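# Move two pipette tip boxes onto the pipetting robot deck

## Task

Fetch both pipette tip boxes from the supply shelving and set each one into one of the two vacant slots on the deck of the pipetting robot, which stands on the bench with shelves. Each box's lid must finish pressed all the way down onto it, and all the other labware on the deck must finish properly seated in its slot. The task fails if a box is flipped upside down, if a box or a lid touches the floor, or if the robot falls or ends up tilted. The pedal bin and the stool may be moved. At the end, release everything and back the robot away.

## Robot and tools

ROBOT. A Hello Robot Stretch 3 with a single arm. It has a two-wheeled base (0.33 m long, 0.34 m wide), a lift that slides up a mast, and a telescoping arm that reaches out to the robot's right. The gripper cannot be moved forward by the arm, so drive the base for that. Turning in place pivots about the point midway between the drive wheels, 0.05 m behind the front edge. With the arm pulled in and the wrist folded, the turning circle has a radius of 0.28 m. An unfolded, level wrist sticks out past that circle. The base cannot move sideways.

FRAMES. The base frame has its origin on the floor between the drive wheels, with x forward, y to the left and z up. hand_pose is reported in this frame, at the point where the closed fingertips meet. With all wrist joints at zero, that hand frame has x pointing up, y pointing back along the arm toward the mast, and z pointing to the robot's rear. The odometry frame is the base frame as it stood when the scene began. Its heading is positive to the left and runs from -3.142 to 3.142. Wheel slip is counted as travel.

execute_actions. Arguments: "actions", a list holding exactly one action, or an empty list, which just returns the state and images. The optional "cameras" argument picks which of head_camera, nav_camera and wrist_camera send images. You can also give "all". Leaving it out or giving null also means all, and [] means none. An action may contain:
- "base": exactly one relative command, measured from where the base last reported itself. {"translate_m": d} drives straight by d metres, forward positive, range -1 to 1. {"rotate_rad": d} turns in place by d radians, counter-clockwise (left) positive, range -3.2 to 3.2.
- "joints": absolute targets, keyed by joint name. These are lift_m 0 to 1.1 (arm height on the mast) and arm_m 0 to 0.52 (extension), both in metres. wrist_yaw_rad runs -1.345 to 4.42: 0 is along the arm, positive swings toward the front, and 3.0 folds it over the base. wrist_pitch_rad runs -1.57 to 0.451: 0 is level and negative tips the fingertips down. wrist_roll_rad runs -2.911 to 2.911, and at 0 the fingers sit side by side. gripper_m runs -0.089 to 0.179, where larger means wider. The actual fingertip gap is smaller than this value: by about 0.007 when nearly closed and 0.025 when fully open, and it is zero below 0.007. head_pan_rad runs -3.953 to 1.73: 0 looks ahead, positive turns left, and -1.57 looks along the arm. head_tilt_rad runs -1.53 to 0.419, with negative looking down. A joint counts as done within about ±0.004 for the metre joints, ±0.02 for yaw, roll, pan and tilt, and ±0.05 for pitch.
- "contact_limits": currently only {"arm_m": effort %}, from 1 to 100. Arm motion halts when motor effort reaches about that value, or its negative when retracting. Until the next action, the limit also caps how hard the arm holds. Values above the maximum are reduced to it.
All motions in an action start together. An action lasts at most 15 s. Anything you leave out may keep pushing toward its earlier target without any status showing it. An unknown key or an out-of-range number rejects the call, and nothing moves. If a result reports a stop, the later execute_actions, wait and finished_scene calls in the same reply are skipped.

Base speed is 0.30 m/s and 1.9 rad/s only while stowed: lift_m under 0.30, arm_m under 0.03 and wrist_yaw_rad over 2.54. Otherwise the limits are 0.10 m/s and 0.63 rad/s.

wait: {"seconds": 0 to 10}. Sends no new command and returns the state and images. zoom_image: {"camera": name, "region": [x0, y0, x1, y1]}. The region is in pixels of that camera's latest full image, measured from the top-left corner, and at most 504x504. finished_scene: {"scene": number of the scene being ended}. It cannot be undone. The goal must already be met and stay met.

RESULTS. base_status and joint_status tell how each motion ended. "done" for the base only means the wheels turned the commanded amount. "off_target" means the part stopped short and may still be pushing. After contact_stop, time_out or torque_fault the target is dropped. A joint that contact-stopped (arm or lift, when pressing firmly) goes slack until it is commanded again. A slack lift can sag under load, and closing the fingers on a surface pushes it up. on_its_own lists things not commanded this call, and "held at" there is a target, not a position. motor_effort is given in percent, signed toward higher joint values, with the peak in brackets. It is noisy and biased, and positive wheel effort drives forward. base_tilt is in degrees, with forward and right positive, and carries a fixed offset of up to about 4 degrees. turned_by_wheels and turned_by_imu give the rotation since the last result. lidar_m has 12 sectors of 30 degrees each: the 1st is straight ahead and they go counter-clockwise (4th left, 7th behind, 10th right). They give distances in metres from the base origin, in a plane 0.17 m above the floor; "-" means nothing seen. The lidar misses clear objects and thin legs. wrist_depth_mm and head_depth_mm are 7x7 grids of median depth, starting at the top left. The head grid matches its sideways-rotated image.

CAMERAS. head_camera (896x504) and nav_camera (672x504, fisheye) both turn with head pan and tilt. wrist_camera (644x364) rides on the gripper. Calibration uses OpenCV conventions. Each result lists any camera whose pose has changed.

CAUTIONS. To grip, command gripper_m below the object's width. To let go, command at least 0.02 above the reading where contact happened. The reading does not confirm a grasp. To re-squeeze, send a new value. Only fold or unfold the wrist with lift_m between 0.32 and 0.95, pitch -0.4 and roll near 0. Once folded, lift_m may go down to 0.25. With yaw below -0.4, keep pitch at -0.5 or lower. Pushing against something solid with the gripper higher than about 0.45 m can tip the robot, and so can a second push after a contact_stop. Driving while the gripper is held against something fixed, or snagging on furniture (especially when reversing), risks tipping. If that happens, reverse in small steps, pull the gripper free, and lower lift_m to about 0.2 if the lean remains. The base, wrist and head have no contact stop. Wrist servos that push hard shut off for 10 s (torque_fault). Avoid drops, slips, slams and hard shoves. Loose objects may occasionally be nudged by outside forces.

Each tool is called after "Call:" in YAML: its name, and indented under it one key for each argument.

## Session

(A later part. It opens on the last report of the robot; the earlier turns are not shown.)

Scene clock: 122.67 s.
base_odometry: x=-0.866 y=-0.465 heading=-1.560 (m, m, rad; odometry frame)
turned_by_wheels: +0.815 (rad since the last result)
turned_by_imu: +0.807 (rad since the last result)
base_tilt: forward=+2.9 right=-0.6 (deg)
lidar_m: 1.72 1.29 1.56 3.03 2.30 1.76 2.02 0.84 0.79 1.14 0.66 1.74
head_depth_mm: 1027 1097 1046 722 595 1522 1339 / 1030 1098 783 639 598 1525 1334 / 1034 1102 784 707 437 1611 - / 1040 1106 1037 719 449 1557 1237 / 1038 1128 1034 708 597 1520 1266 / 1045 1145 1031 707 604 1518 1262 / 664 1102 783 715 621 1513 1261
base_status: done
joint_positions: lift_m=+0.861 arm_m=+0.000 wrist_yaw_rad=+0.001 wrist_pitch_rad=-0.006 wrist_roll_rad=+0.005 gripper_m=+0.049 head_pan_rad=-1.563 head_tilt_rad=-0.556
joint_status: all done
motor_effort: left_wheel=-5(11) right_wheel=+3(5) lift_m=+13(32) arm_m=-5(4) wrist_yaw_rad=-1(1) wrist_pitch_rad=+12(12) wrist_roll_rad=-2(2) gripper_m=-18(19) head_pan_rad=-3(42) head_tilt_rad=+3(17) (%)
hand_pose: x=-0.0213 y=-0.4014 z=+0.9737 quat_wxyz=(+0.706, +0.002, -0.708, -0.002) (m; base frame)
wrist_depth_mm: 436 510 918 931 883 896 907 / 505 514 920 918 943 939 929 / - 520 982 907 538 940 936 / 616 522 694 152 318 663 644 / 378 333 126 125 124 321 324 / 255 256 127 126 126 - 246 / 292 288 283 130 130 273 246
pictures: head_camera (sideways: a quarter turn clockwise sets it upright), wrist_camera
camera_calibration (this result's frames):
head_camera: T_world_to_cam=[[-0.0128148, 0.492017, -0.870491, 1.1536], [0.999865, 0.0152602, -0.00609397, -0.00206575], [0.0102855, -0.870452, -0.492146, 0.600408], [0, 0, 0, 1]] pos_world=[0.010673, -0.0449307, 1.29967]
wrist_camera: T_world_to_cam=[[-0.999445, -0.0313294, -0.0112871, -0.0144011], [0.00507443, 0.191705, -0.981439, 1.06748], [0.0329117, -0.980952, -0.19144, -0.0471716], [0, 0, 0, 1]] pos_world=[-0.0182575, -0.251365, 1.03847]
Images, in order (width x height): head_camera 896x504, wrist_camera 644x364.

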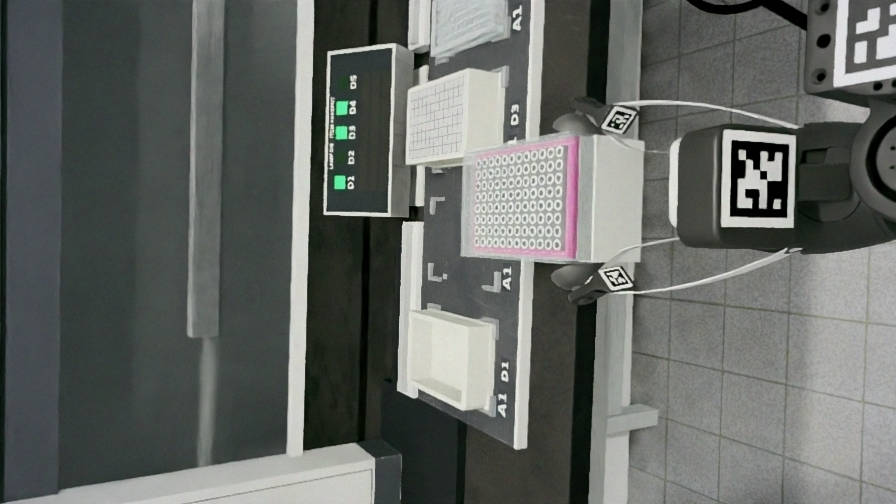

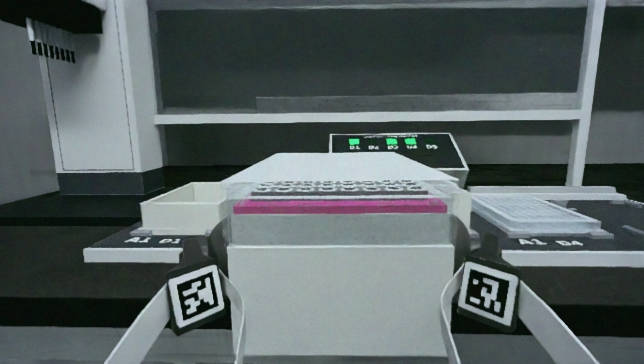

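Call:
execute_actions:
  actions:
    - {"base":{"translate_m":0.034},"joints":{"lift_m":0.875}}
  cameras: []

Call:
execute_actions:
  actions:
    - {"joints":{"arm_m":0.13}}
  cameras: ["head_camera","wrist_camera"]

Scene clock: 128.20 s.
base_odometry: x=-0.866 y=-0.499 heading=-1.560 (m, m, rad; odometry frame)
turned_by_wheels: +0.000 (rad since the last result)
turned_by_imu: -0.001 (rad since the last result)
base_tilt: forward=+2.9 right=-0.5 (deg)
lidar_m: 1.69 1.26 1.52 3.03 2.32 1.78 2.06 0.86 0.81 1.14 0.64 1.75
head_depth_mm: 1026 1094 982 689 594 1520 - / 1030 1099 781 657 601 1568 - / 1032 1100 973 719 428 - - / 1039 1107 1038 719 438 1563 1255 / 1038 1126 1035 710 599 1522 1260 / 1045 1146 1031 715 606 1520 1270 / 647 697 758 715 621 1511 1259
base_status: done
joint_positions: lift_m=+0.874 arm_m=+0.000 wrist_yaw_rad=+0.001 wrist_pitch_rad=-0.005 wrist_roll_rad=+0.005 gripper_m=+0.049 head_pan_rad=-1.563 head_tilt_rad=-0.556
joint_status: all done
motor_effort: left_wheel=-4(7) right_wheel=+4(7) lift_m=+36(36) arm_m=-5(4) wrist_yaw_rad=-1(1) wrist_pitch_rad=+12(12) wrist_roll_rad=-2(2) gripper_m=-19(17) head_pan_rad=-4(3) head_tilt_rad=+3(3) (%)
hand_pose: x=-0.0213 y=-0.4014 z=+0.9876 quat_wxyz=(+0.706, +0.002, -0.708, -0.002) (m; base frame)
wrist_depth_mm: 399 480 927 946 949 947 912 / 980 504 946 939 900 928 910 / - 518 965 944 954 949 964 / - 523 775 152 335 634 725 / 405 403 126 125 124 330 362 / 285 283 127 127 125 - 273 / 246 242 239 130 129 231 228
pictures: none
No camera images: the call's "cameras" was empty. Leave "cameras" out to get every camera's image.

Scene clock: 130.40 s.
base_odometry: x=-0.866 y=-0.499 heading=-1.560 (m, m, rad; odometry frame)
turned_by_wheels: +0.000 (rad since the last result)
turned_by_imu: +0.000 (rad since the last result)
base_tilt: forward=+2.9 right=-0.5 (deg)
lidar_m: 1.69 1.26 1.51 3.03 2.32 1.78 2.06 0.86 0.80 1.14 0.64 1.74
head_depth_mm: 1028 1100 978 690 605 - 1226 / 1032 1099 783 671 - - 1237 / 1035 1104 975 557 - - 1267 / 1035 1105 1036 619 599 1520 1264 / 1041 1126 1033 709 598 1515 1263 / 1041 1143 1031 715 605 1512 1263 / 647 698 757 713 621 1513 1261
base_status: not commanded
joint_positions: lift_m=+0.874 arm_m=+0.130 wrist_yaw_rad=+0.001 wrist_pitch_rad=-0.005 wrist_roll_rad=+0.005 gripper_m=+0.049 head_pan_rad=-1.563 head_tilt_rad=-0.556
joint_status: all done
motor_effort: left_wheel=-5(5) right_wheel=+3(3) lift_m=+36(35) arm_m=+5(6) wrist_yaw_rad=-1(1) wrist_pitch_rad=+12(12) wrist_roll_rad=-2(2) gripper_m=-19(18) head_pan_rad=-3(4) head_tilt_rad=+3(2) (%)
hand_pose: x=-0.0213 y=-0.5308 z=+0.9876 quat_wxyz=(+0.706, +0.002, -0.708, -0.002) (m; base frame)
wrist_depth_mm: 365 772 809 798 801 798 795 / 374 779 831 804 815 800 797 / 386 431 834 846 421 756 842 / 398 461 774 151 346 364 715 / 380 349 126 124 124 267 342 / 276 207 127 126 126 - 194 / 194 194 177 130 130 182 191
pictures: head_camera (sideways: a quarter turn clockwise sets it upright), wrist_camera
camera_calibration (this result's frames):
head_camera: T_world_to_cam=[[-0.0127829, 0.491974, -0.870516, 1.15363], [0.999866, 0.0151959, -0.00609435, -0.00206527], [0.01023, -0.870477, -0.492102, 0.600352], [0, 0, 0, 1]] pos_world=[0.0106701, -0.0449311, 1.29967]
wrist_camera: T_world_to_cam=[[-0.999446, -0.0313206, -0.011286, -0.018299], [0.00507615, 0.191673, -0.981446, 1.10591], [0.0329027, -0.980959, -0.191407, -0.171541], [0, 0, 0, 1]] pos_world=[-0.0182584, -0.380819, 1.05235]
Images, in order (width x height): head_camera 896x504, wrist_camera 644x364.

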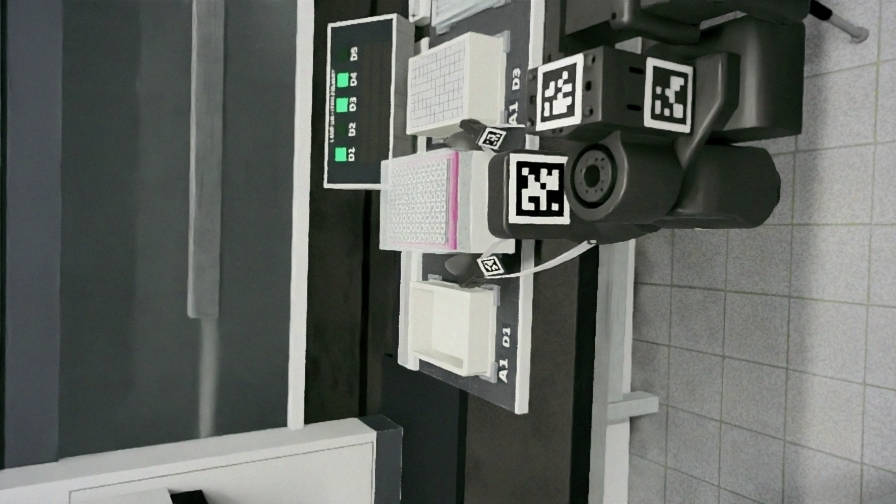

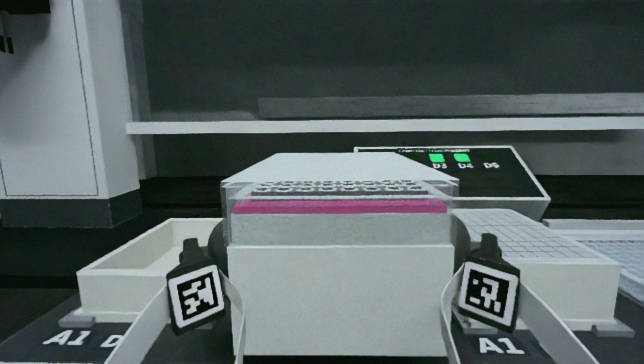

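Call:
execute_actions:
  actions:
    - {"joints":{"arm_m":0.202,"lift_m":0.862}}
  cameras: ["head_camera","wrist_camera"]

Call:
zoom_image:
  camera: "head_camera"
  region: [320,60,560,340]

Scene clock: 135.23 s.
base_odometry: x=-0.866 y=-0.499 heading=-1.560 (m, m, rad; odometry frame)
turned_by_wheels: +0.000 (rad since the last result)
turned_by_imu: +0.000 (rad since the last result)
base_tilt: forward=+2.9 right=-0.5 (deg)
lidar_m: 1.69 1.26 1.51 3.03 2.32 1.78 2.06 0.86 0.81 1.14 0.64 1.74
head_depth_mm: 1024 1097 980 720 - 1483 1256 / 1030 1100 784 672 - 1456 1269 / 1033 1103 974 613 - 1477 1267 / 1036 1104 1039 652 598 1524 1266 / 1040 1128 1035 707 598 1514 1265 / 1043 1147 1033 716 605 1513 1263 / 646 698 759 714 620 1522 1263
base_status: not commanded
joint_positions: lift_m=+0.863 arm_m=+0.202 wrist_yaw_rad=+0.001 wrist_pitch_rad=-0.005 wrist_roll_rad=+0.005 gripper_m=+0.049 head_pan_rad=-1.563 head_tilt_rad=-0.556
joint_status: all done
motor_effort: left_wheel=-5(5) right_wheel=+3(4) lift_m=+12(32) arm_m=+4(5) wrist_yaw_rad=-1(1) wrist_pitch_rad=+12(12) wrist_roll_rad=-2(2) gripper_m=-20(18) head_pan_rad=-3(3) head_tilt_rad=+3(3) (%)
hand_pose: x=-0.0213 y=-0.6028 z=+0.9758 quat_wxyz=(+0.706, +0.002, -0.708, -0.002) (m; base frame)
wrist_depth_mm: 319 755 750 733 723 732 724 / 320 758 773 756 741 746 739 / 322 765 803 775 341 340 759 / 326 704 686 152 278 297 560 / 329 251 126 124 123 226 225 / 193 221 127 127 126 - 141 / 134 150 159 130 129 157 122
pictures: head_camera (sideways: a quarter turn clockwise sets it upright), wrist_camera
camera_calibration (this result's frames):
head_camera: T_world_to_cam=[[-0.0127821, 0.491965, -0.870521, 1.15364], [0.999866, 0.0151944, -0.00609442, -0.00206517], [0.0102288, -0.870482, -0.492093, 0.60034], [0, 0, 0, 1]] pos_world=[0.0106701, -0.0449312, 1.29967]
wrist_camera: T_world_to_cam=[[-0.999446, -0.031322, -0.0112828, -0.0206916], [0.00507629, 0.191565, -0.981467, 1.10805], [0.0329028, -0.98098, -0.1913, -0.244553], [0, 0, 0, 1]] pos_world=[-0.0182584, -0.452813, 1.0405]
Images, in order (width x height): head_camera 896x504, wrist_camera 644x364.

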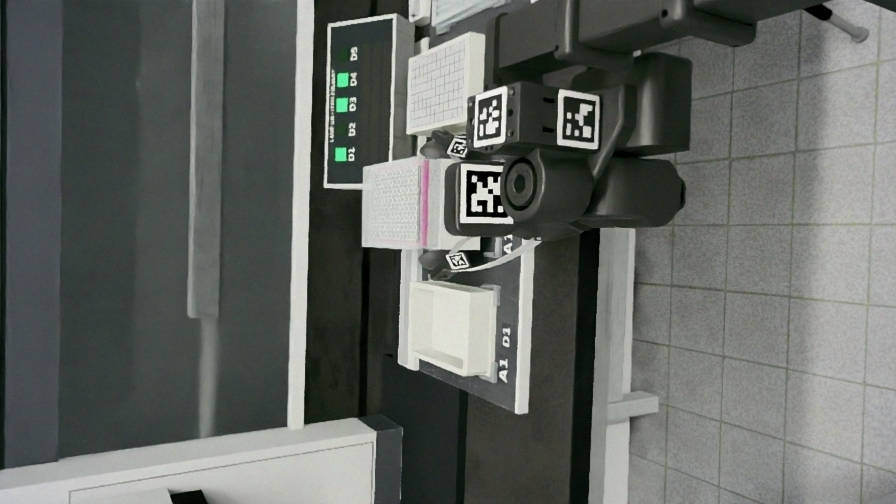

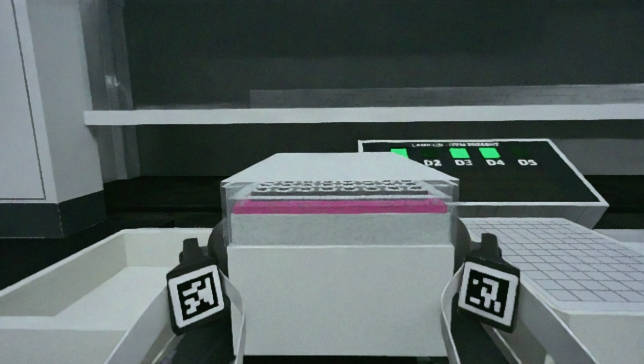

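Region (320, 60, 560, 340) of head_camera's 896x504 image, scaled by 1.800, with more detail than that image has; it fills the left 432 columns of this view, and the rest is white.

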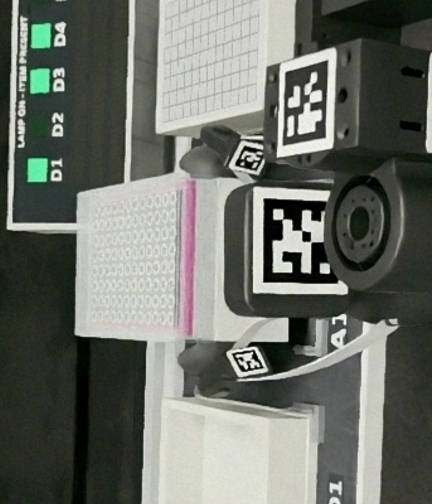

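Call:
execute_actions:
  actions:
    - {"base":{"translate_m":0.004},"joints":{"arm_m":0.199,"lift_m":0.855,"wrist_yaw_rad":-0.022}}
  cameras: ["wrist_camera"]

Call:
execute_actions:
  actions:
    - {"joints":{"lift_m":0.846}}
  cameras: ["head_camera","wrist_camera"]

Scene clock: 139.60 s.
base_odometry: x=-0.866 y=-0.503 heading=-1.560 (m, m, rad; odometry frame)
turned_by_wheels: +0.000 (rad since the last result)
turned_by_imu: +0.000 (rad since the last result)
base_tilt: forward=+2.9 right=-0.5 (deg)
lidar_m: 1.69 1.26 1.51 3.03 2.32 1.79 2.06 0.87 0.81 1.14 0.64 1.74
head_depth_mm: 1030 1096 924 707 - 1479 1250 / 1029 1099 781 671 - 1438 1266 / 1034 1105 975 627 - 1486 1267 / 1035 1107 1040 652 599 1513 1266 / 1039 1127 1035 709 598 1516 1266 / 1043 1145 969 716 606 1516 1262 / 641 691 757 714 620 1514 1259
base_status: done
joint_positions: lift_m=+0.856 arm_m=+0.199 wrist_yaw_rad=-0.020 wrist_pitch_rad=-0.005 wrist_roll_rad=+0.005 gripper_m=+0.049 head_pan_rad=-1.563 head_tilt_rad=-0.556
joint_status: all done
motor_effort: left_wheel=-5(7) right_wheel=+3(6) lift_m=+13(11) arm_m=-5(7) wrist_yaw_rad=-3(5) wrist_pitch_rad=+12(12) wrist_roll_rad=-2(2) gripper_m=-18(19) head_pan_rad=-3(3) head_tilt_rad=+3(3) (%)
hand_pose: x=-0.0266 y=-0.6003 z=+0.9688 quat_wxyz=(+0.706, -0.005, -0.708, -0.009) (m; base frame)
wrist_depth_mm: 329 727 738 718 762 732 749 / 324 765 771 764 752 742 751 / 327 776 783 789 346 347 774 / 327 667 659 152 282 290 533 / 325 247 126 124 124 203 184 / 190 208 126 127 125 - 127 / 133 133 149 130 129 147 127
pictures: wrist_camera
camera_calibration (this result's frames):
wrist_camera: T_world_to_cam=[[-0.999878, -0.0108287, -0.0112826, -0.0136488], [0.00900184, 0.191419, -0.981467, 1.10074], [0.0127877, -0.981449, -0.191298, -0.244081], [0, 0, 0, 1]] pos_world=[-0.0204346, -0.450404, 1.0335]
Images, in order (width x height): wrist_camera 644x364.

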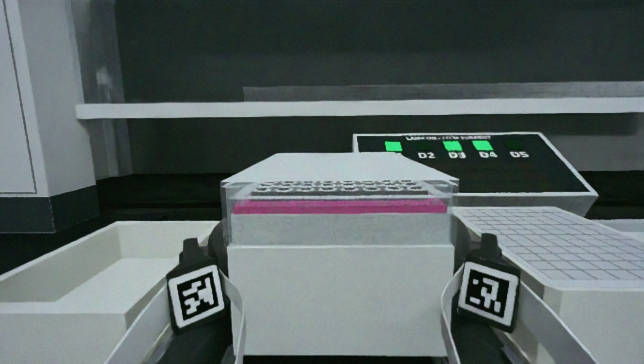

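Scene clock: 140.30 s.
base_odometry: x=-0.866 y=-0.503 heading=-1.560 (m, m, rad; odometry frame)
turned_by_wheels: +0.000 (rad since the last result)
turned_by_imu: +0.000 (rad since the last result)
base_tilt: forward=+3.0 right=-0.5 (deg)
lidar_m: 1.68 1.26 1.51 3.04 2.33 1.78 2.06 0.86 0.81 1.14 0.64 1.74
head_depth_mm: 1025 1096 921 689 - - 1243 / 1029 1098 781 670 - 1441 1268 / 1030 1100 974 643 - 1437 1270 / 1036 1109 1039 653 599 1519 1266 / 1037 1124 1031 707 598 1516 1263 / 1043 1144 970 717 605 1518 1263 / 640 690 754 715 620 1513 1263
base_status: not commanded
joint_positions: lift_m=+0.847 arm_m=+0.199 wrist_yaw_rad=-0.020 wrist_pitch_rad=-0.001 wrist_roll_rad=+0.005 gripper_m=+0.049 head_pan_rad=-1.563 head_tilt_rad=-0.556
joint_status: all done
motor_effort: left_wheel=-5(5) right_wheel=+3(4) lift_m=+12(13) arm_m=-5(5) wrist_yaw_rad=-3(3) wrist_pitch_rad=+10(12) wrist_roll_rad=-2(2) gripper_m=-18(18) head_pan_rad=-3(3) head_tilt_rad=+2(3) (%)
hand_pose: x=-0.0266 y=-0.6004 z=+0.9610 quat_wxyz=(+0.706, -0.007, -0.708, -0.008) (m; base frame)
wrist_depth_mm: 325 750 732 736 752 721 744 / 326 757 762 752 745 745 760 / 325 799 777 783 349 346 770 / 326 643 630 151 229 279 438 / 306 245 126 124 123 180 163 / 137 150 127 127 125 - 124 / 133 133 138 130 130 142 126
pictures: head_camera (sideways: a quarter turn clockwise sets it upright), wrist_camera
camera_calibration (this result's frames):
head_camera: T_world_to_cam=[[-0.0127821, 0.491964, -0.870522, 1.15364], [0.999866, 0.0151943, -0.00609443, -0.00206516], [0.0102287, -0.870483, -0.492092, 0.600338], [0, 0, 0, 1]] pos_world=[0.0106701, -0.0449312, 1.29967]
wrist_camera: T_world_to_cam=[[-0.999879, -0.0108794, -0.0111351, -0.0139128], [0.00890673, 0.186858, -0.982346, 1.09122], [0.012768, -0.982327, -0.186739, -0.250584], [0, 0, 0, 1]] pos_world=[-0.0204309, -0.450211, 1.02501]
Images, in order (width x height): head_camera 896x504, wrist_camera 644x364.

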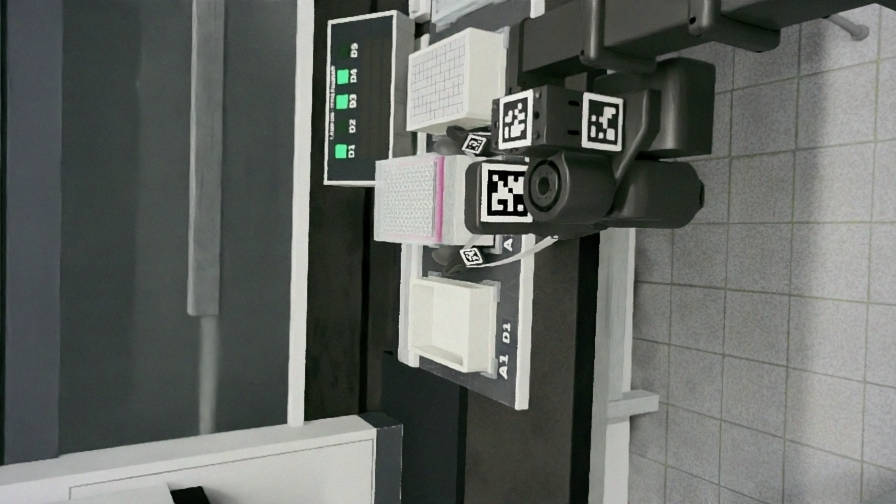

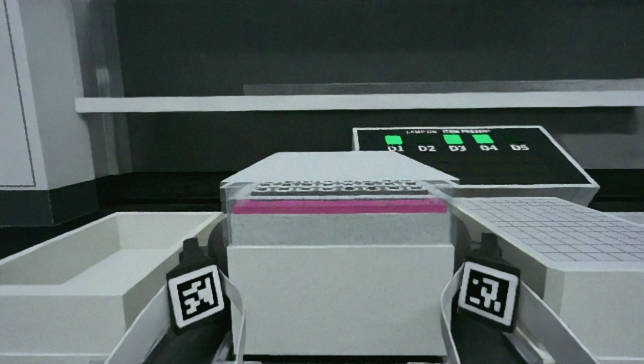

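Call:
execute_actions:
  actions:
    - {"joints":{"lift_m":0.84}}
  cameras: ["wrist_camera"]

Call:
execute_actions:
  actions:
    - {"joints":{"gripper_m":0.115}}
  cameras: ["wrist_camera"]

Call:
execute_actions:
  actions:
    - {"joints":{"arm_m":0.1,"lift_m":0.846}}
  cameras: ["head_camera","wrist_camera"]

Scene clock: 143.37 s.
base_odometry: x=-0.866 y=-0.503 heading=-1.560 (m, m, rad; odometry frame)
turned_by_wheels: +0.000 (rad since the last result)
turned_by_imu: +0.000 (rad since the last result)
base_tilt: forward=+2.8 right=-0.6 (deg)
lidar_m: 1.68 1.26 1.51 3.04 2.33 1.78 2.07 0.87 0.81 1.14 0.64 1.74
head_depth_mm: 1028 1109 921 690 - - 1242 / 1029 1100 782 671 - 1442 1271 / 1030 1106 972 629 - 1436 1266 / 1038 1105 1037 651 599 1515 1265 / 1040 1128 1035 708 597 1521 1263 / 1045 1148 968 716 607 1514 1261 / 641 690 756 715 620 1512 1262
base_status: not commanded
joint_positions: lift_m=+0.841 arm_m=+0.199 wrist_yaw_rad=-0.020 wrist_pitch_rad=+0.019 wrist_roll_rad=+0.002 gripper_m=+0.049 head_pan_rad=-1.563 head_tilt_rad=-0.556
joint_status: all done
motor_effort: left_wheel=-5(4) right_wheel=+3(3) lift_m=+11(7) arm_m=-3(5) wrist_yaw_rad=-3(3) wrist_pitch_rad=+4(10) wrist_roll_rad=-1(2) gripper_m=-19(18) head_pan_rad=-3(4) head_tilt_rad=+3(2) (%)
hand_pose: x=-0.0266 y=-0.6008 z=+0.9601 quat_wxyz=(+0.707, -0.014, -0.707, -0.001) (m; base frame)
wrist_depth_mm: 327 734 746 741 747 748 747 / 327 773 783 759 748 750 772 / 325 788 782 777 347 344 781 / 325 693 677 151 233 283 552 / 307 245 126 125 124 181 162 / 135 147 127 126 125 - 124 / 131 132 137 130 129 142 126
pictures: wrist_camera
camera_calibration (this result's frames):
wrist_camera: T_world_to_cam=[[-0.999905, -0.0110578, -0.00820269, -0.0168559], [0.00623537, 0.167475, -0.985857, 1.0821], [0.0122752, -0.985814, -0.16739, -0.271768], [0, 0, 0, 1]] pos_world=[-0.0202656, -0.449323, 1.02117]
Images, in order (width x height): wrist_camera 644x364.

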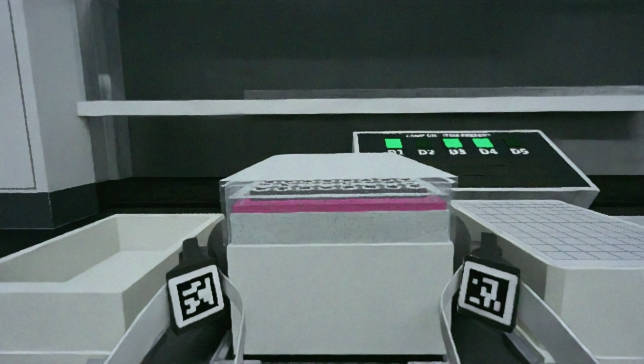

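Scene clock: 144.53 s.
base_odometry: x=-0.866 y=-0.503 heading=-1.560 (m, m, rad; odometry frame)
turned_by_wheels: +0.000 (rad since the last result)
turned_by_imu: +0.000 (rad since the last result)
base_tilt: forward=+2.8 right=-0.5 (deg)
lidar_m: 1.69 1.25 1.51 3.04 2.32 1.78 2.06 0.87 0.81 1.14 0.64 1.74
head_depth_mm: 1027 1098 922 689 - - 1246 / 1029 1100 781 670 - 1435 1270 / 1032 1100 972 645 - 1432 1270 / 1034 1106 1038 655 600 1519 1267 / 1037 1126 1034 707 598 1518 1263 / 1041 1143 969 716 606 1519 1261 / 641 690 756 714 621 1517 1264
base_status: not commanded
joint_positions: lift_m=+0.841 arm_m=+0.199 wrist_yaw_rad=-0.017 wrist_pitch_rad=+0.015 wrist_roll_rad=+0.002 gripper_m=+0.115 head_pan_rad=-1.563 head_tilt_rad=-0.556
joint_status: all done
motor_effort: left_wheel=-4(5) right_wheel=+2(3) lift_m=+12(12) arm_m=-3(3) wrist_yaw_rad=-7(7) wrist_pitch_rad=+5(6) wrist_roll_rad=-1(1) gripper_m=+2(79) head_pan_rad=-3(3) head_tilt_rad=+3(3) (%)
hand_pose: x=-0.0258 y=-0.6007 z=+0.9591 quat_wxyz=(+0.707, -0.011, -0.708, -0.001) (m; base frame)
wrist_depth_mm: 324 726 761 745 730 734 734 / 322 741 758 753 755 747 769 / 322 757 777 774 348 344 790 / 329 680 661 159 227 280 457 / 304 247 124 123 122 176 158 / 132 138 125 125 124 - 123 / 132 135 129 128 127 139 125
pictures: wrist_camera
camera_calibration (this result's frames):
wrist_camera: T_world_to_cam=[[-0.999866, -0.0140955, -0.0083341, -0.0177724], [0.00579746, 0.171269, -0.985207, 1.08272], [0.0153144, -0.985123, -0.171165, -0.267775], [0, 0, 0, 1]] pos_world=[-0.0199463, -0.449479, 1.02072]
Images, in order (width x height): wrist_camera 644x364.

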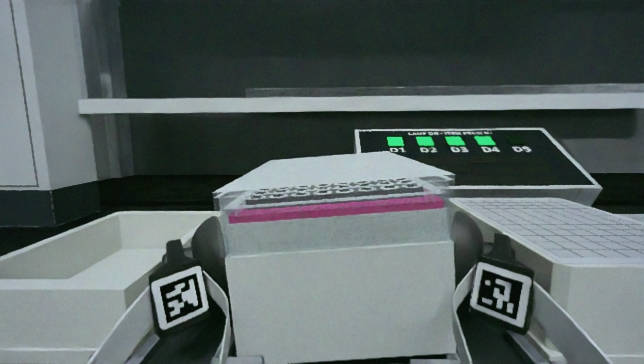

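Scene clock: 146.50 s.
base_odometry: x=-0.866 y=-0.503 heading=-1.560 (m, m, rad; odometry frame)
turned_by_wheels: +0.000 (rad since the last result)
turned_by_imu: +0.000 (rad since the last result)
base_tilt: forward=+2.9 right=-0.5 (deg)
lidar_m: 1.69 1.25 1.51 3.04 2.32 1.78 2.06 0.87 0.81 1.14 0.64 1.74
head_depth_mm: 1027 1111 921 689 594 - - / 1031 1098 782 664 579 - - / 1034 1101 973 629 600 - 1199 / 1037 1105 1036 685 588 1497 1266 / 1039 1128 1032 707 597 1516 1265 / 1042 1146 970 714 606 1515 1264 / 642 689 756 713 620 1513 1259
base_status: not commanded
joint_positions: lift_m=+0.845 arm_m=+0.100 wrist_yaw_rad=-0.021 wrist_pitch_rad=+0.013 wrist_roll_rad=+0.002 gripper_m=+0.115 head_pan_rad=-1.563 head_tilt_rad=-0.556
joint_status: all done
motor_effort: left_wheel=-4(5) right_wheel=+3(3) lift_m=+35(35) arm_m=-5(4) wrist_yaw_rad=-2(7) wrist_pitch_rad=+6(6) wrist_roll_rad=-1(1) gripper_m=-1(1) head_pan_rad=-3(3) head_tilt_rad=+2(2) (%)
hand_pose: x=-0.0267 y=-0.5017 z=+0.9634 quat_wxyz=(+0.707, -0.012, -0.708, -0.003) (m; base frame)
wrist_depth_mm: 390 814 843 810 825 833 828 / 396 803 814 838 847 847 858 / 409 449 872 885 442 862 875 / 421 448 680 222 377 378 650 / 316 230 282 222 250 220 274 / 208 209 206 205 205 - 204 / 176 175 174 175 174 169 173
pictures: head_camera (sideways: a quarter turn clockwise sets it upright), wrist_camera
camera_calibration (this result's frames):
head_camera: T_world_to_cam=[[-0.0127819, 0.491946, -0.870532, 1.15365], [0.999866, 0.0151941, -0.00609458, -0.00206496], [0.0102288, -0.870493, -0.492074, 0.600316], [0, 0, 0, 1]] pos_world=[0.0106701, -0.0449312, 1.29968]
wrist_camera: T_world_to_cam=[[-0.999911, -0.0103485, -0.00840076, -0.0153544], [0.00647999, 0.173356, -0.984838, 1.07072], [0.0116479, -0.984805, -0.173273, -0.167438], [0, 0, 0, 1]] pos_world=[-0.020341, -0.350667, 1.02534]
Images, in order (width x height): head_camera 896x504, wrist_camera 644x364.

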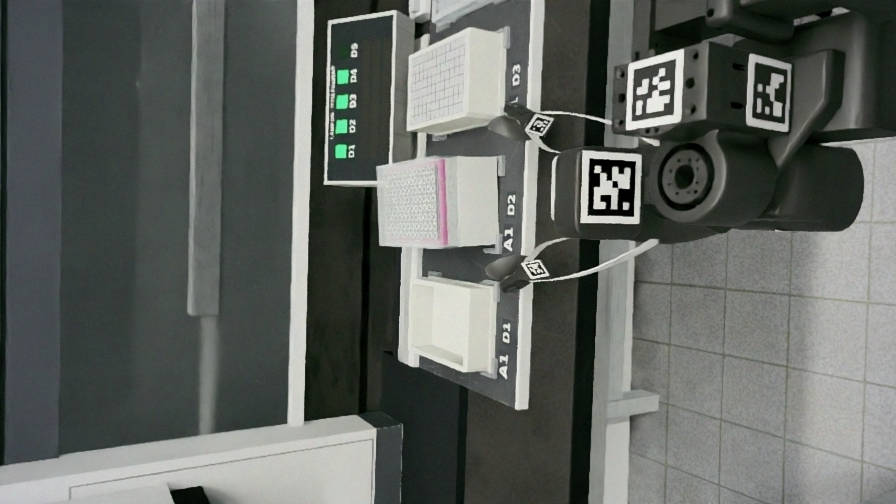

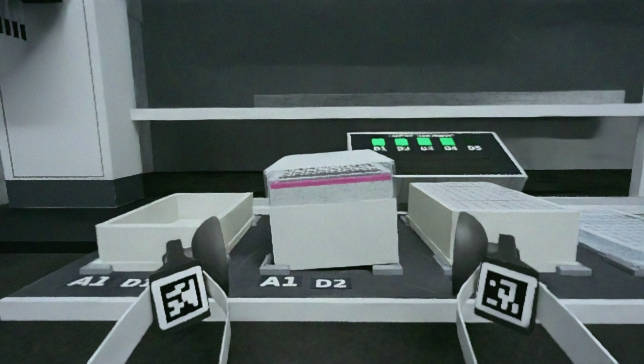

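Right side rests on the bracket; nudge left with the right finger.

Call:
execute_actions:
  actions:
    - {"base":{"translate_m":0.003},"joints":{"arm_m":0.197,"gripper_m":0.112,"lift_m":0.84}}
  cameras: ["wrist_camera"]

Call:
execute_actions:
  actions:
    - {"joints":{"gripper_m":0.09}}
  cameras: ["wrist_camera"]

Call:
execute_actions:
  actions:
    - {"joints":{"gripper_m":0.112}}
  cameras: ["wrist_camera"]

Scene clock: 153.40 s.
base_odometry: x=-0.866 y=-0.505 heading=-1.560 (m, m, rad; odometry frame)
turned_by_wheels: +0.000 (rad since the last result)
turned_by_imu: -0.001 (rad since the last result)
base_tilt: forward=+2.9 right=-0.6 (deg)
lidar_m: 1.68 1.25 1.51 3.02 2.32 1.79 2.07 0.87 0.81 1.14 0.64 1.74
head_depth_mm: 1028 1098 920 673 - - 1243 / 1030 1099 783 670 - 1423 1268 / 1036 1100 977 645 - 1433 1263 / 1036 1105 1039 667 599 1519 1266 / 1038 1127 1033 708 598 1518 1263 / 1043 1141 967 715 604 1511 1263 / 636 690 755 714 620 1512 1264
base_status: done
joint_positions: lift_m=+0.841 arm_m=+0.197 wrist_yaw_rad=-0.021 wrist_pitch_rad=+0.013 wrist_roll_rad=+0.002 gripper_m=+0.112 head_pan_rad=-1.563 head_tilt_rad=-0.556
joint_status: all done
motor_effort: left_wheel=-4(6) right_wheel=+3(6) lift_m=+12(32) arm_m=+4(1) wrist_yaw_rad=-2(2) wrist_pitch_rad=+6(6) wrist_roll_rad=-1(1) gripper_m=+0(19) head_pan_rad=-3(3) head_tilt_rad=+2(2) (%)
hand_pose: x=-0.0268 y=-0.5982 z=+0.9585 quat_wxyz=(+0.707, -0.012, -0.708, -0.003) (m; base frame)
wrist_depth_mm: 323 748 746 745 738 743 736 / 322 760 764 755 758 753 764 / 323 779 781 786 351 344 778 / 328 664 658 157 178 284 453 / 300 245 126 125 125 175 156 / 133 139 127 127 127 - 125 / 134 134 131 131 130 139 128
pictures: wrist_camera
camera_calibration (this result's frames):
wrist_camera: T_world_to_cam=[[-0.999913, -0.0101503, -0.00840987, -0.0163168], [0.00651994, 0.173645, -0.984787, 1.0827], [0.0114562, -0.984756, -0.173564, -0.262969], [0, 0, 0, 1]] pos_world=[-0.0203619, -0.447133, 1.02045]
Images, in order (width x height): wrist_camera 644x364.

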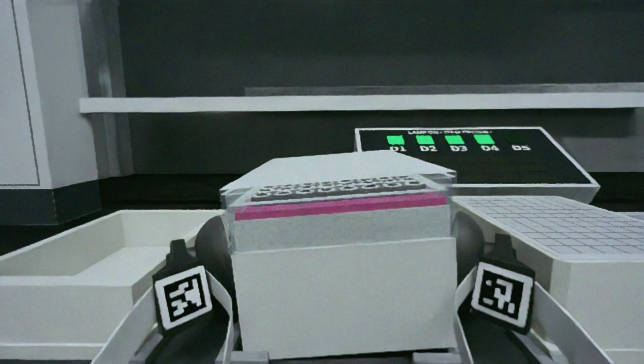

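Scene clock: 154.10 s.
base_odometry: x=-0.866 y=-0.505 heading=-1.560 (m, m, rad; odometry frame)
turned_by_wheels: +0.000 (rad since the last result)
turned_by_imu: +0.000 (rad since the last result)
base_tilt: forward=+2.9 right=-0.4 (deg)
lidar_m: 1.68 1.25 1.51 3.03 2.32 1.78 2.06 0.87 0.81 1.14 0.64 1.74
head_depth_mm: 1025 1099 921 670 - - 1242 / 1030 1100 782 671 - 1423 1266 / 1031 1105 973 618 - 1441 1265 / 1036 1105 1036 655 599 1518 1263 / 1040 1122 1035 707 599 1510 1266 / 1044 1143 970 715 605 1510 1262 / 636 689 757 715 620 1517 1265
base_status: not commanded
joint_positions: lift_m=+0.841 arm_m=+0.197 wrist_yaw_rad=-0.022 wrist_pitch_rad=+0.013 wrist_roll_rad=+0.002 gripper_m=+0.090 head_pan_rad=-1.563 head_tilt_rad=-0.556
joint_status: all done
motor_effort: left_wheel=-5(5) right_wheel=+3(4) lift_m=+11(12) arm_m=+3(3) wrist_yaw_rad=-1(2) wrist_pitch_rad=+6(6) wrist_roll_rad=-1(1) gripper_m=-4(74) head_pan_rad=-3(3) head_tilt_rad=+3(2) (%)
hand_pose: x=-0.0271 y=-0.5982 z=+0.9585 quat_wxyz=(+0.707, -0.012, -0.708, -0.004) (m; base frame)
wrist_depth_mm: 325 731 759 753 732 750 756 / 323 772 748 740 767 747 762 / 323 795 776 781 350 348 775 / 328 670 651 155 227 283 443 / 259 246 126 125 125 173 157 / 133 142 127 126 127 - 126 / 133 133 133 131 130 139 129
pictures: wrist_camera
camera_calibration (this result's frames):
wrist_camera: T_world_to_cam=[[-0.999925, -0.00890006, -0.00840775, -0.0158921], [0.00673496, 0.173637, -0.984787, 1.08271], [0.0102246, -0.984769, -0.173564, -0.263025], [0, 0, 0, 1]] pos_world=[-0.0204936, -0.447158, 1.02045]
Images, in order (width x height): wrist_camera 644x364.

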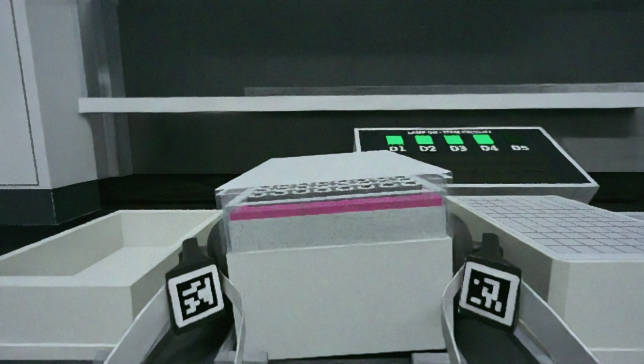

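Scene clock: 154.80 s.
base_odometry: x=-0.866 y=-0.506 heading=-1.560 (m, m, rad; odometry frame)
turned_by_wheels: +0.000 (rad since the last result)
turned_by_imu: +0.000 (rad since the last result)
base_tilt: forward=+3.0 right=-0.5 (deg)
lidar_m: 1.68 1.25 1.50 3.03 2.33 1.78 2.07 0.87 0.81 1.14 0.64 1.74
head_depth_mm: 1026 1095 921 672 - - 1240 / 1031 1098 781 671 - 1420 1269 / 1032 1101 976 655 - 1437 1270 / 1037 1108 1037 667 598 1516 1261 / 1039 1131 1032 707 597 1513 1265 / 1044 1144 969 717 605 1514 1266 / 636 691 756 714 621 1514 1261
base_status: not commanded
joint_positions: lift_m=+0.841 arm_m=+0.197 wrist_yaw_rad=-0.022 wrist_pitch_rad=+0.013 wrist_roll_rad=+0.002 gripper_m=+0.112 head_pan_rad=-1.563 head_tilt_rad=-0.556
joint_status: all done
motor_effort: left_wheel=-5(5) right_wheel=+4(3) lift_m=+12(12) arm_m=+3(3) wrist_yaw_rad=+0(1) wrist_pitch_rad=+6(6) wrist_roll_rad=-1(1) gripper_m=+0(72) head_pan_rad=-4(3) head_tilt_rad=+2(3) (%)
hand_pose: x=-0.0271 y=-0.5982 z=+0.9585 quat_wxyz=(+0.707, -0.012, -0.708, -0.004) (m; base frame)
wrist_depth_mm: 322 744 743 757 751 744 735 / 323 752 755 749 750 750 755 / 326 787 783 772 351 350 777 / 329 658 655 171 282 284 458 / 258 246 127 126 124 174 157 / 132 139 127 127 126 - 126 / 134 133 132 130 129 139 128
pictures: wrist_camera
camera_calibration (this result's frames):
wrist_camera: T_world_to_cam=[[-0.999925, -0.00890408, -0.00840997, -0.0158913], [0.00673646, 0.173637, -0.984787, 1.08271], [0.0102289, -0.984769, -0.173564, -0.263025], [0, 0, 0, 1]] pos_world=[-0.0204933, -0.447158, 1.02045]
Images, in order (width x height): wrist_camera 644x364.

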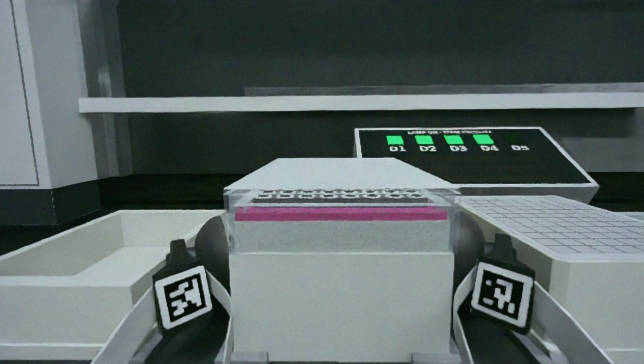

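Call:
execute_actions:
  actions:
    - {"joints":{"arm_m":0,"lift_m":0.846}}
  cameras: ["head_camera","wrist_camera"]

Call:
execute_actions:
  actions:
    - {"base":{"rotate_rad":-0.976},"joints":{"wrist_pitch_rad":-0.4,"gripper_m":0.03,"wrist_yaw_rad":2.8,"lift_m":0.6}}
  cameras: []

Call:
execute_actions:
  actions:
    - {"base":{"translate_m":-0.3},"joints":{"lift_m":0.28}}
  cameras: []

Call:
execute_actions:
  actions:
    - {"base":{"translate_m":-1}}
  cameras: []

Call:
execute_actions:
  actions:
    - {"base":{"translate_m":-0.56}}
  cameras: []

Call:
execute_actions:
  actions:
    - {"base":{"rotate_rad":-0.606},"joints":{"lift_m":0.5,"head_tilt_rad":-0.7}}
  cameras: []

Call:
execute_actions:
  actions:
    - {"joints":{"wrist_yaw_rad":0,"lift_m":0.53}}
  cameras: ["head_camera"]

Scene clock: 162.67 s.
base_odometry: x=-0.866 y=-0.506 heading=-1.560 (m, m, rad; odometry frame)
turned_by_wheels: +0.000 (rad since the last result)
turned_by_imu: +0.000 (rad since the last result)
base_tilt: forward=+2.9 right=-0.5 (deg)
lidar_m: 1.68 1.25 1.50 3.03 2.33 1.78 2.07 0.87 0.81 1.14 0.64 1.74
head_depth_mm: 1027 1107 922 672 595 1526 1337 / 1033 1099 781 667 599 1517 1332 / 1033 1103 974 629 600 1612 - / 1035 1106 1039 663 599 1564 1272 / 1041 1127 1037 710 598 1518 1265 / 1044 1148 970 716 605 1513 1263 / 636 690 756 716 620 1515 1267
base_status: not commanded
joint_positions: lift_m=+0.845 arm_m=+0.000 wrist_yaw_rad=-0.022 wrist_pitch_rad=+0.013 wrist_roll_rad=+0.002 gripper_m=+0.112 head_pan_rad=-1.563 head_tilt_rad=-0.556
joint_status: all done
motor_effort: left_wheel=-5(4) right_wheel=+3(3) lift_m=+35(36) arm_m=-4(4) wrist_yaw_rad=-1(1) wrist_pitch_rad=+6(6) wrist_roll_rad=-1(1) gripper_m=-1(0) head_pan_rad=-4(4) head_tilt_rad=+3(3) (%)
hand_pose: x=-0.0271 y=-0.4017 z=+0.9633 quat_wxyz=(+0.707, -0.012, -0.708, -0.004) (m; base frame)
wrist_depth_mm: 450 487 917 922 927 940 921 / 908 495 956 940 936 945 932 / 972 495 989 896 539 978 956 / - 510 442 319 387 470 647 / 354 325 311 312 307 315 302 / 237 236 233 231 231 - 228 / 282 283 282 278 274 274 269
pictures: head_camera (sideways: a quarter turn clockwise sets it upright), wrist_camera
camera_calibration (this result's frames):
head_camera: T_world_to_cam=[[-0.0127783, 0.49189, -0.870564, 1.15369], [0.999866, 0.0151873, -0.00609507, -0.00206434], [0.0102234, -0.870525, -0.492018, 0.600242], [0, 0, 0, 1]] pos_world=[0.0106698, -0.0449314, 1.29968]
wrist_camera: T_world_to_cam=[[-0.999925, -0.00890308, -0.00841326, -0.0140977], [0.00673876, 0.173744, -0.984768, 1.05338], [0.0102292, -0.984751, -0.173671, -0.0685921], [0, 0, 0, 1]] pos_world=[-0.0204934, -0.250689, 1.0253]
Images, in order (width x height): head_camera 896x504, wrist_camera 644x364.

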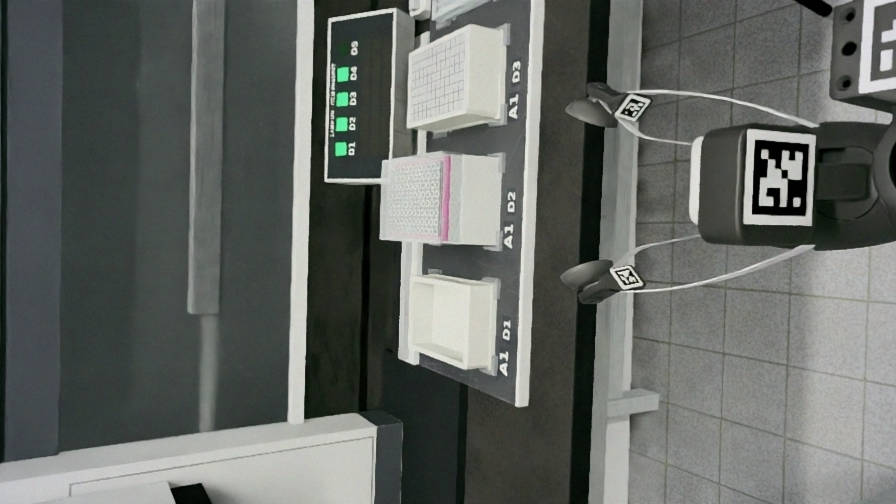

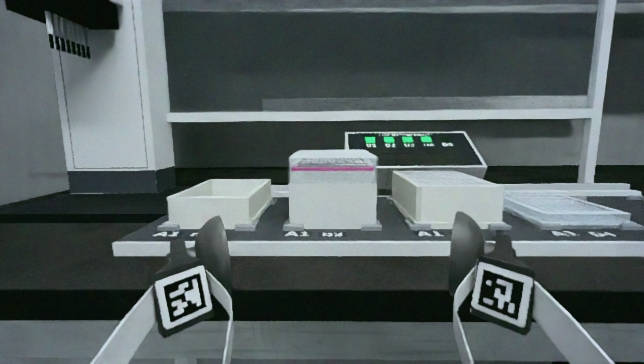

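Scene clock: 165.73 s.
base_odometry: x=-0.866 y=-0.505 heading=-2.536 (m, m, rad; odometry frame)
turned_by_wheels: -0.976 (rad since the last result)
turned_by_imu: -0.967 (rad since the last result)
base_tilt: forward=+2.9 right=-0.6 (deg)
lidar_m: 0.64 1.72 1.68 1.25 1.63 3.03 2.33 1.79 2.07 0.87 0.81 1.13
head_depth_mm: 1811 1942 2106 2281 1919 1525 1270 / 1915 2083 2207 2383 1905 1523 1271 / 2007 2186 1113 1292 1716 1515 1267 / 1791 1981 1110 2217 1903 1478 1262 / 1579 1713 1108 805 1153 1479 1263 / 1291 1492 1108 718 1049 1474 1229 / 1275 1374 1105 714 646 1469 1263
base_status: done
joint_positions: lift_m=+0.601 arm_m=+0.000 wrist_yaw_rad=+2.798 wrist_pitch_rad=-0.415 wrist_roll_rad=+0.002 gripper_m=+0.030 head_pan_rad=-1.563 head_tilt_rad=-0.556
joint_status: all done
motor_effort: left_wheel=+3(8) right_wheel=-1(4) lift_m=+12(34) arm_m=-4(5) wrist_yaw_rad=+2(3) wrist_pitch_rad=+5(6) wrist_roll_rad=-1(1) gripper_m=+0(82) head_pan_rad=-3(3) head_tilt_rad=+3(3) (%)
hand_pose: x=+0.0545 y=+0.0664 z=+0.6139 quat_wxyz=(+0.262, +0.707, +0.025, +0.656) (m; base frame)
wrist_depth_mm: - - - - - - - / - - - - - - - / - - - - - - - / - - - - - - - / - - - - - - - / 903 - 874 863 - 867 879 / 778 759 772 753 757 766 739
pictures: none
No camera images: the call's "cameras" was empty. Leave "cameras" out to get every camera's image.

Scene clock: 170.17 s.
base_odometry: x=-0.619 y=-0.335 heading=-2.536 (m, m, rad; odometry frame)
turned_by_wheels: +0.000 (rad since the last result)
turned_by_imu: +0.001 (rad since the last result)
base_tilt: forward=+3.0 right=-0.6 (deg)
lidar_m: 0.94 1.89 1.30 1.31 1.88 2.80 2.03 1.53 1.91 1.09 0.94 1.38
head_depth_mm: 1656 1786 1944 2124 1895 1525 1269 / 1760 1910 2089 2272 1915 1514 1269 / 1873 2039 2258 2426 1910 1524 1269 / 1991 2200 2448 2527 1896 1518 1267 / 1913 2072 1162 1300 1774 1517 1266 / 1704 1841 1102 2145 1892 1521 1262 / 1545 1654 1104 1248 1232 1469 1261
base_status: done
joint_positions: lift_m=+0.281 arm_m=+0.000 wrist_yaw_rad=+2.799 wrist_pitch_rad=-0.415 wrist_roll_rad=+0.002 gripper_m=+0.030 head_pan_rad=-1.563 head_tilt_rad=-0.556
joint_status: all done
motor_effort: left_wheel=+3(17) right_wheel=-2(6) lift_m=+11(15) arm_m=-5(4) wrist_yaw_rad=+0(2) wrist_pitch_rad=+6(5) wrist_roll_rad=-1(1) gripper_m=-1(1) head_pan_rad=-4(3) head_tilt_rad=+3(3) (%)
hand_pose: x=+0.0543 y=+0.0664 z=+0.2938 quat_wxyz=(+0.262, +0.707, +0.026, +0.656) (m; base frame)
wrist_depth_mm: - - - - - - - / - - - - - - - / - - 947 949 926 931 903 / - 744 723 742 733 715 729 / 594 599 600 601 610 579 575 / 506 - 518 500 - 487 498 / 445 - - 428 430 421 418
pictures: none
No camera images: the call's "cameras" was empty. Leave "cameras" out to get every camera's image.

Scene clock: 175.17 s.
base_odometry: x=+0.203 y=+0.235 heading=-2.536 (m, m, rad; odometry frame)
turned_by_wheels: +0.000 (rad since the last result)
turned_by_imu: +0.003 (rad since the last result)
base_tilt: forward=+2.9 right=-0.5 (deg)
lidar_m: 1.93 1.83 1.79 1.89 2.01 1.97 1.79 1.07 0.90 1.43 2.05 1.57
head_depth_mm: 1172 1262 1356 999 1093 1396 1255 / 1241 1347 1466 1608 1771 1477 1266 / 1323 1445 1590 1762 1844 1525 1267 / 1418 1556 1725 1923 1898 1517 1264 / 1530 1688 1885 2143 1900 1522 1263 / 1657 1847 2088 2331 1899 1524 1264 / 1792 2030 2328 2471 1896 1514 1267
base_status: done
joint_positions: lift_m=+0.281 arm_m=+0.000 wrist_yaw_rad=+2.799 wrist_pitch_rad=-0.415 wrist_roll_rad=+0.002 gripper_m=+0.030 head_pan_rad=-1.563 head_tilt_rad=-0.556
joint_status: not commanded
motor_effort: left_wheel=+2(8) right_wheel=-1(5) lift_m=+12(12) arm_m=-4(4) wrist_yaw_rad=+1(1) wrist_pitch_rad=+5(6) wrist_roll_rad=-1(1) gripper_m=+0(1) head_pan_rad=-3(3) head_tilt_rad=+3(3) (%)
hand_pose: x=+0.0543 y=+0.0664 z=+0.2938 quat_wxyz=(+0.262, +0.707, +0.026, +0.656) (m; base frame)
wrist_depth_mm: - - - - - - - / - - - - - - - / - - 970 948 943 939 914 / - 732 755 724 736 720 715 / 598 608 596 607 611 589 585 / 506 - 529 495 - 495 492 / 443 - - 431 429 430 424
pictures: none
No camera images: the call's "cameras" was empty. Leave "cameras" out to get every camera's image.

Scene clock: 178.67 s.
base_odometry: x=+0.664 y=+0.553 heading=-2.536 (m, m, rad; odometry frame)
turned_by_wheels: +0.000 (rad since the last result)
turned_by_imu: +0.002 (rad since the last result)
base_tilt: forward=+2.9 right=-0.5 (deg)
lidar_m: 2.49 2.15 2.10 2.03 1.53 1.51 1.37 0.59 0.70 0.79 0.89 2.01
head_depth_mm: 869 937 896 658 1118 894 1140 / 923 975 852 694 1117 893 1183 / 985 1071 891 1300 1115 975 1192 / 955 1047 888 1295 1111 1345 1222 / 842 917 888 1109 1123 1348 1266 / 754 812 871 1001 1179 1477 1259 / 732 1557 1794 2093 1894 1519 1263
base_status: done
joint_positions: lift_m=+0.281 arm_m=+0.000 wrist_yaw_rad=+2.799 wrist_pitch_rad=-0.415 wrist_roll_rad=+0.002 gripper_m=+0.030 head_pan_rad=-1.563 head_tilt_rad=-0.556
joint_status: not commanded
motor_effort: left_wheel=+2(9) right_wheel=-1(5) lift_m=+12(12) arm_m=-4(5) wrist_yaw_rad=+1(1) wrist_pitch_rad=+5(5) wrist_roll_rad=-1(1) gripper_m=-1(0) head_pan_rad=-3(3) head_tilt_rad=+3(2) (%)
hand_pose: x=+0.0543 y=+0.0664 z=+0.2938 quat_wxyz=(+0.262, +0.707, +0.026, +0.656) (m; base frame)
wrist_depth_mm: - - - - - - - / - - - - - - - / - - 948 953 970 906 910 / - 737 749 735 729 725 728 / 589 612 593 611 611 588 573 / 510 - 525 499 - 495 492 / 441 - - 432 429 429 425
pictures: none
No camera images: the call's "cameras" was empty. Leave "cameras" out to get every camera's image.

Scene clock: 181.50 s.
base_odometry: x=+0.664 y=+0.553 heading=+3.141 (m, m, rad; odometry frame)
turned_by_wheels: -0.606 (rad since the last result)
turned_by_imu: -0.599 (rad since the last result)
base_tilt: forward=+2.9 right=-0.4 (deg)
lidar_m: 2.01 2.49 2.18 2.09 2.16 1.56 1.51 1.48 0.59 0.59 0.99 0.89
head_depth_mm: 519 521 589 1255 1530 1380 1189 / 812 795 637 769 847 1289 1190 / 847 890 636 1171 970 1246 1187 / 848 904 636 1171 969 1248 1183 / 849 907 668 1186 967 1285 1182 / 856 908 665 1189 969 1299 1182 / 856 914 665 1193 966 1299 1180
base_status: done
joint_positions: lift_m=+0.499 arm_m=+0.000 wrist_yaw_rad=+2.799 wrist_pitch_rad=-0.416 wrist_roll_rad=+0.002 gripper_m=+0.030 head_pan_rad=-1.563 head_tilt_rad=-0.692
joint_status: all done
motor_effort: left_wheel=+4(12) right_wheel=-1(6) lift_m=+35(35) arm_m=-5(4) wrist_yaw_rad=+1(1) wrist_pitch_rad=+6(6) wrist_roll_rad=-1(1) gripper_m=+1(0) head_pan_rad=-4(3) head_tilt_rad=-5(17) (%)
hand_pose: x=+0.0543 y=+0.0664 z=+0.5126 quat_wxyz=(+0.262, +0.707, +0.026, +0.656) (m; base frame)
wrist_depth_mm: - - - - - - - / - - - - - - - / - - - - - - - / - - - - - - - / 924 926 899 915 910 893 895 / 786 - 777 748 - 758 754 / 669 651 648 658 657 651 653
pictures: none
No camera images: the call's "cameras" was empty. Leave "cameras" out to get every camera's image.

Scene clock: 183.90 s.
base_odometry: x=+0.664 y=+0.553 heading=+3.141 (m, m, rad; odometry frame)
turned_by_wheels: +0.000 (rad since the last result)
turned_by_imu: +0.000 (rad since the last result)
base_tilt: forward=+2.9 right=-0.4 (deg)
lidar_m: 2.01 2.49 2.18 2.10 2.17 1.56 1.51 1.48 0.59 0.59 0.99 0.89
head_depth_mm: 519 520 588 1253 1525 1382 1191 / 812 796 637 768 848 1290 1188 / 846 888 636 1169 969 1243 1191 / 846 906 635 1171 969 1249 1183 / 850 907 665 1182 968 1292 1185 / 855 910 666 1186 969 1297 1183 / 857 913 665 1196 966 1299 1183
base_status: not commanded
joint_positions: lift_m=+0.529 arm_m=+0.000 wrist_yaw_rad=+0.002 wrist_pitch_rad=-0.416 wrist_roll_rad=+0.002 gripper_m=+0.030 head_pan_rad=-1.563 head_tilt_rad=-0.692
joint_status: all done
motor_effort: left_wheel=+3(4) right_wheel=-1(2) lift_m=+35(37) arm_m=-5(4) wrist_yaw_rad=-3(4) wrist_pitch_rad=+5(6) wrist_roll_rad=-1(1) gripper_m=+0(1) head_pan_rad=-3(3) head_tilt_rad=-4(4) (%)
hand_pose: x=-0.0210 y=-0.3699 z=+0.5426 quat_wxyz=(+0.691, +0.147, -0.692, -0.146) (m; base frame)
wrist_depth_mm: 696 686 674 491 497 290 701 / 449 452 443 436 394 318 751 / 346 352 346 342 339 797 814 / 824 914 910 899 502 915 887 / 814 813 839 822 440 931 918 / 716 700 695 680 - 786 778 / 608 615 604 604 612 693 669
pictures: head_camera (sideways: a quarter turn clockwise sets it upright)
camera_calibration (this result's frames):
head_camera: T_world_to_cam=[[-0.0135647, 0.604824, -0.796244, 1.05679], [0.999863, 0.0157933, -0.00503697, -0.00344281], [0.00952881, -0.796203, -0.604955, 0.747181], [0, 0, 0, 1]] pos_world=[0.0106576, -0.0442111, 1.29346]
Images, in order (width x height): head_camera 896x504.

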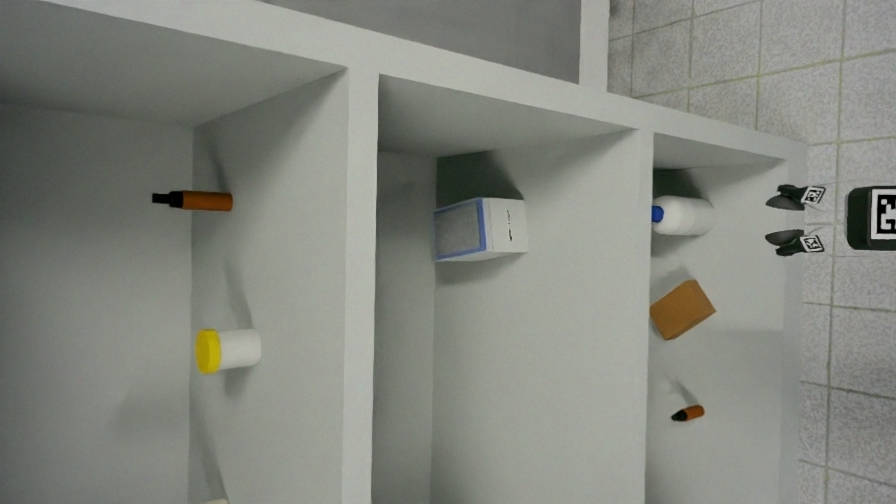

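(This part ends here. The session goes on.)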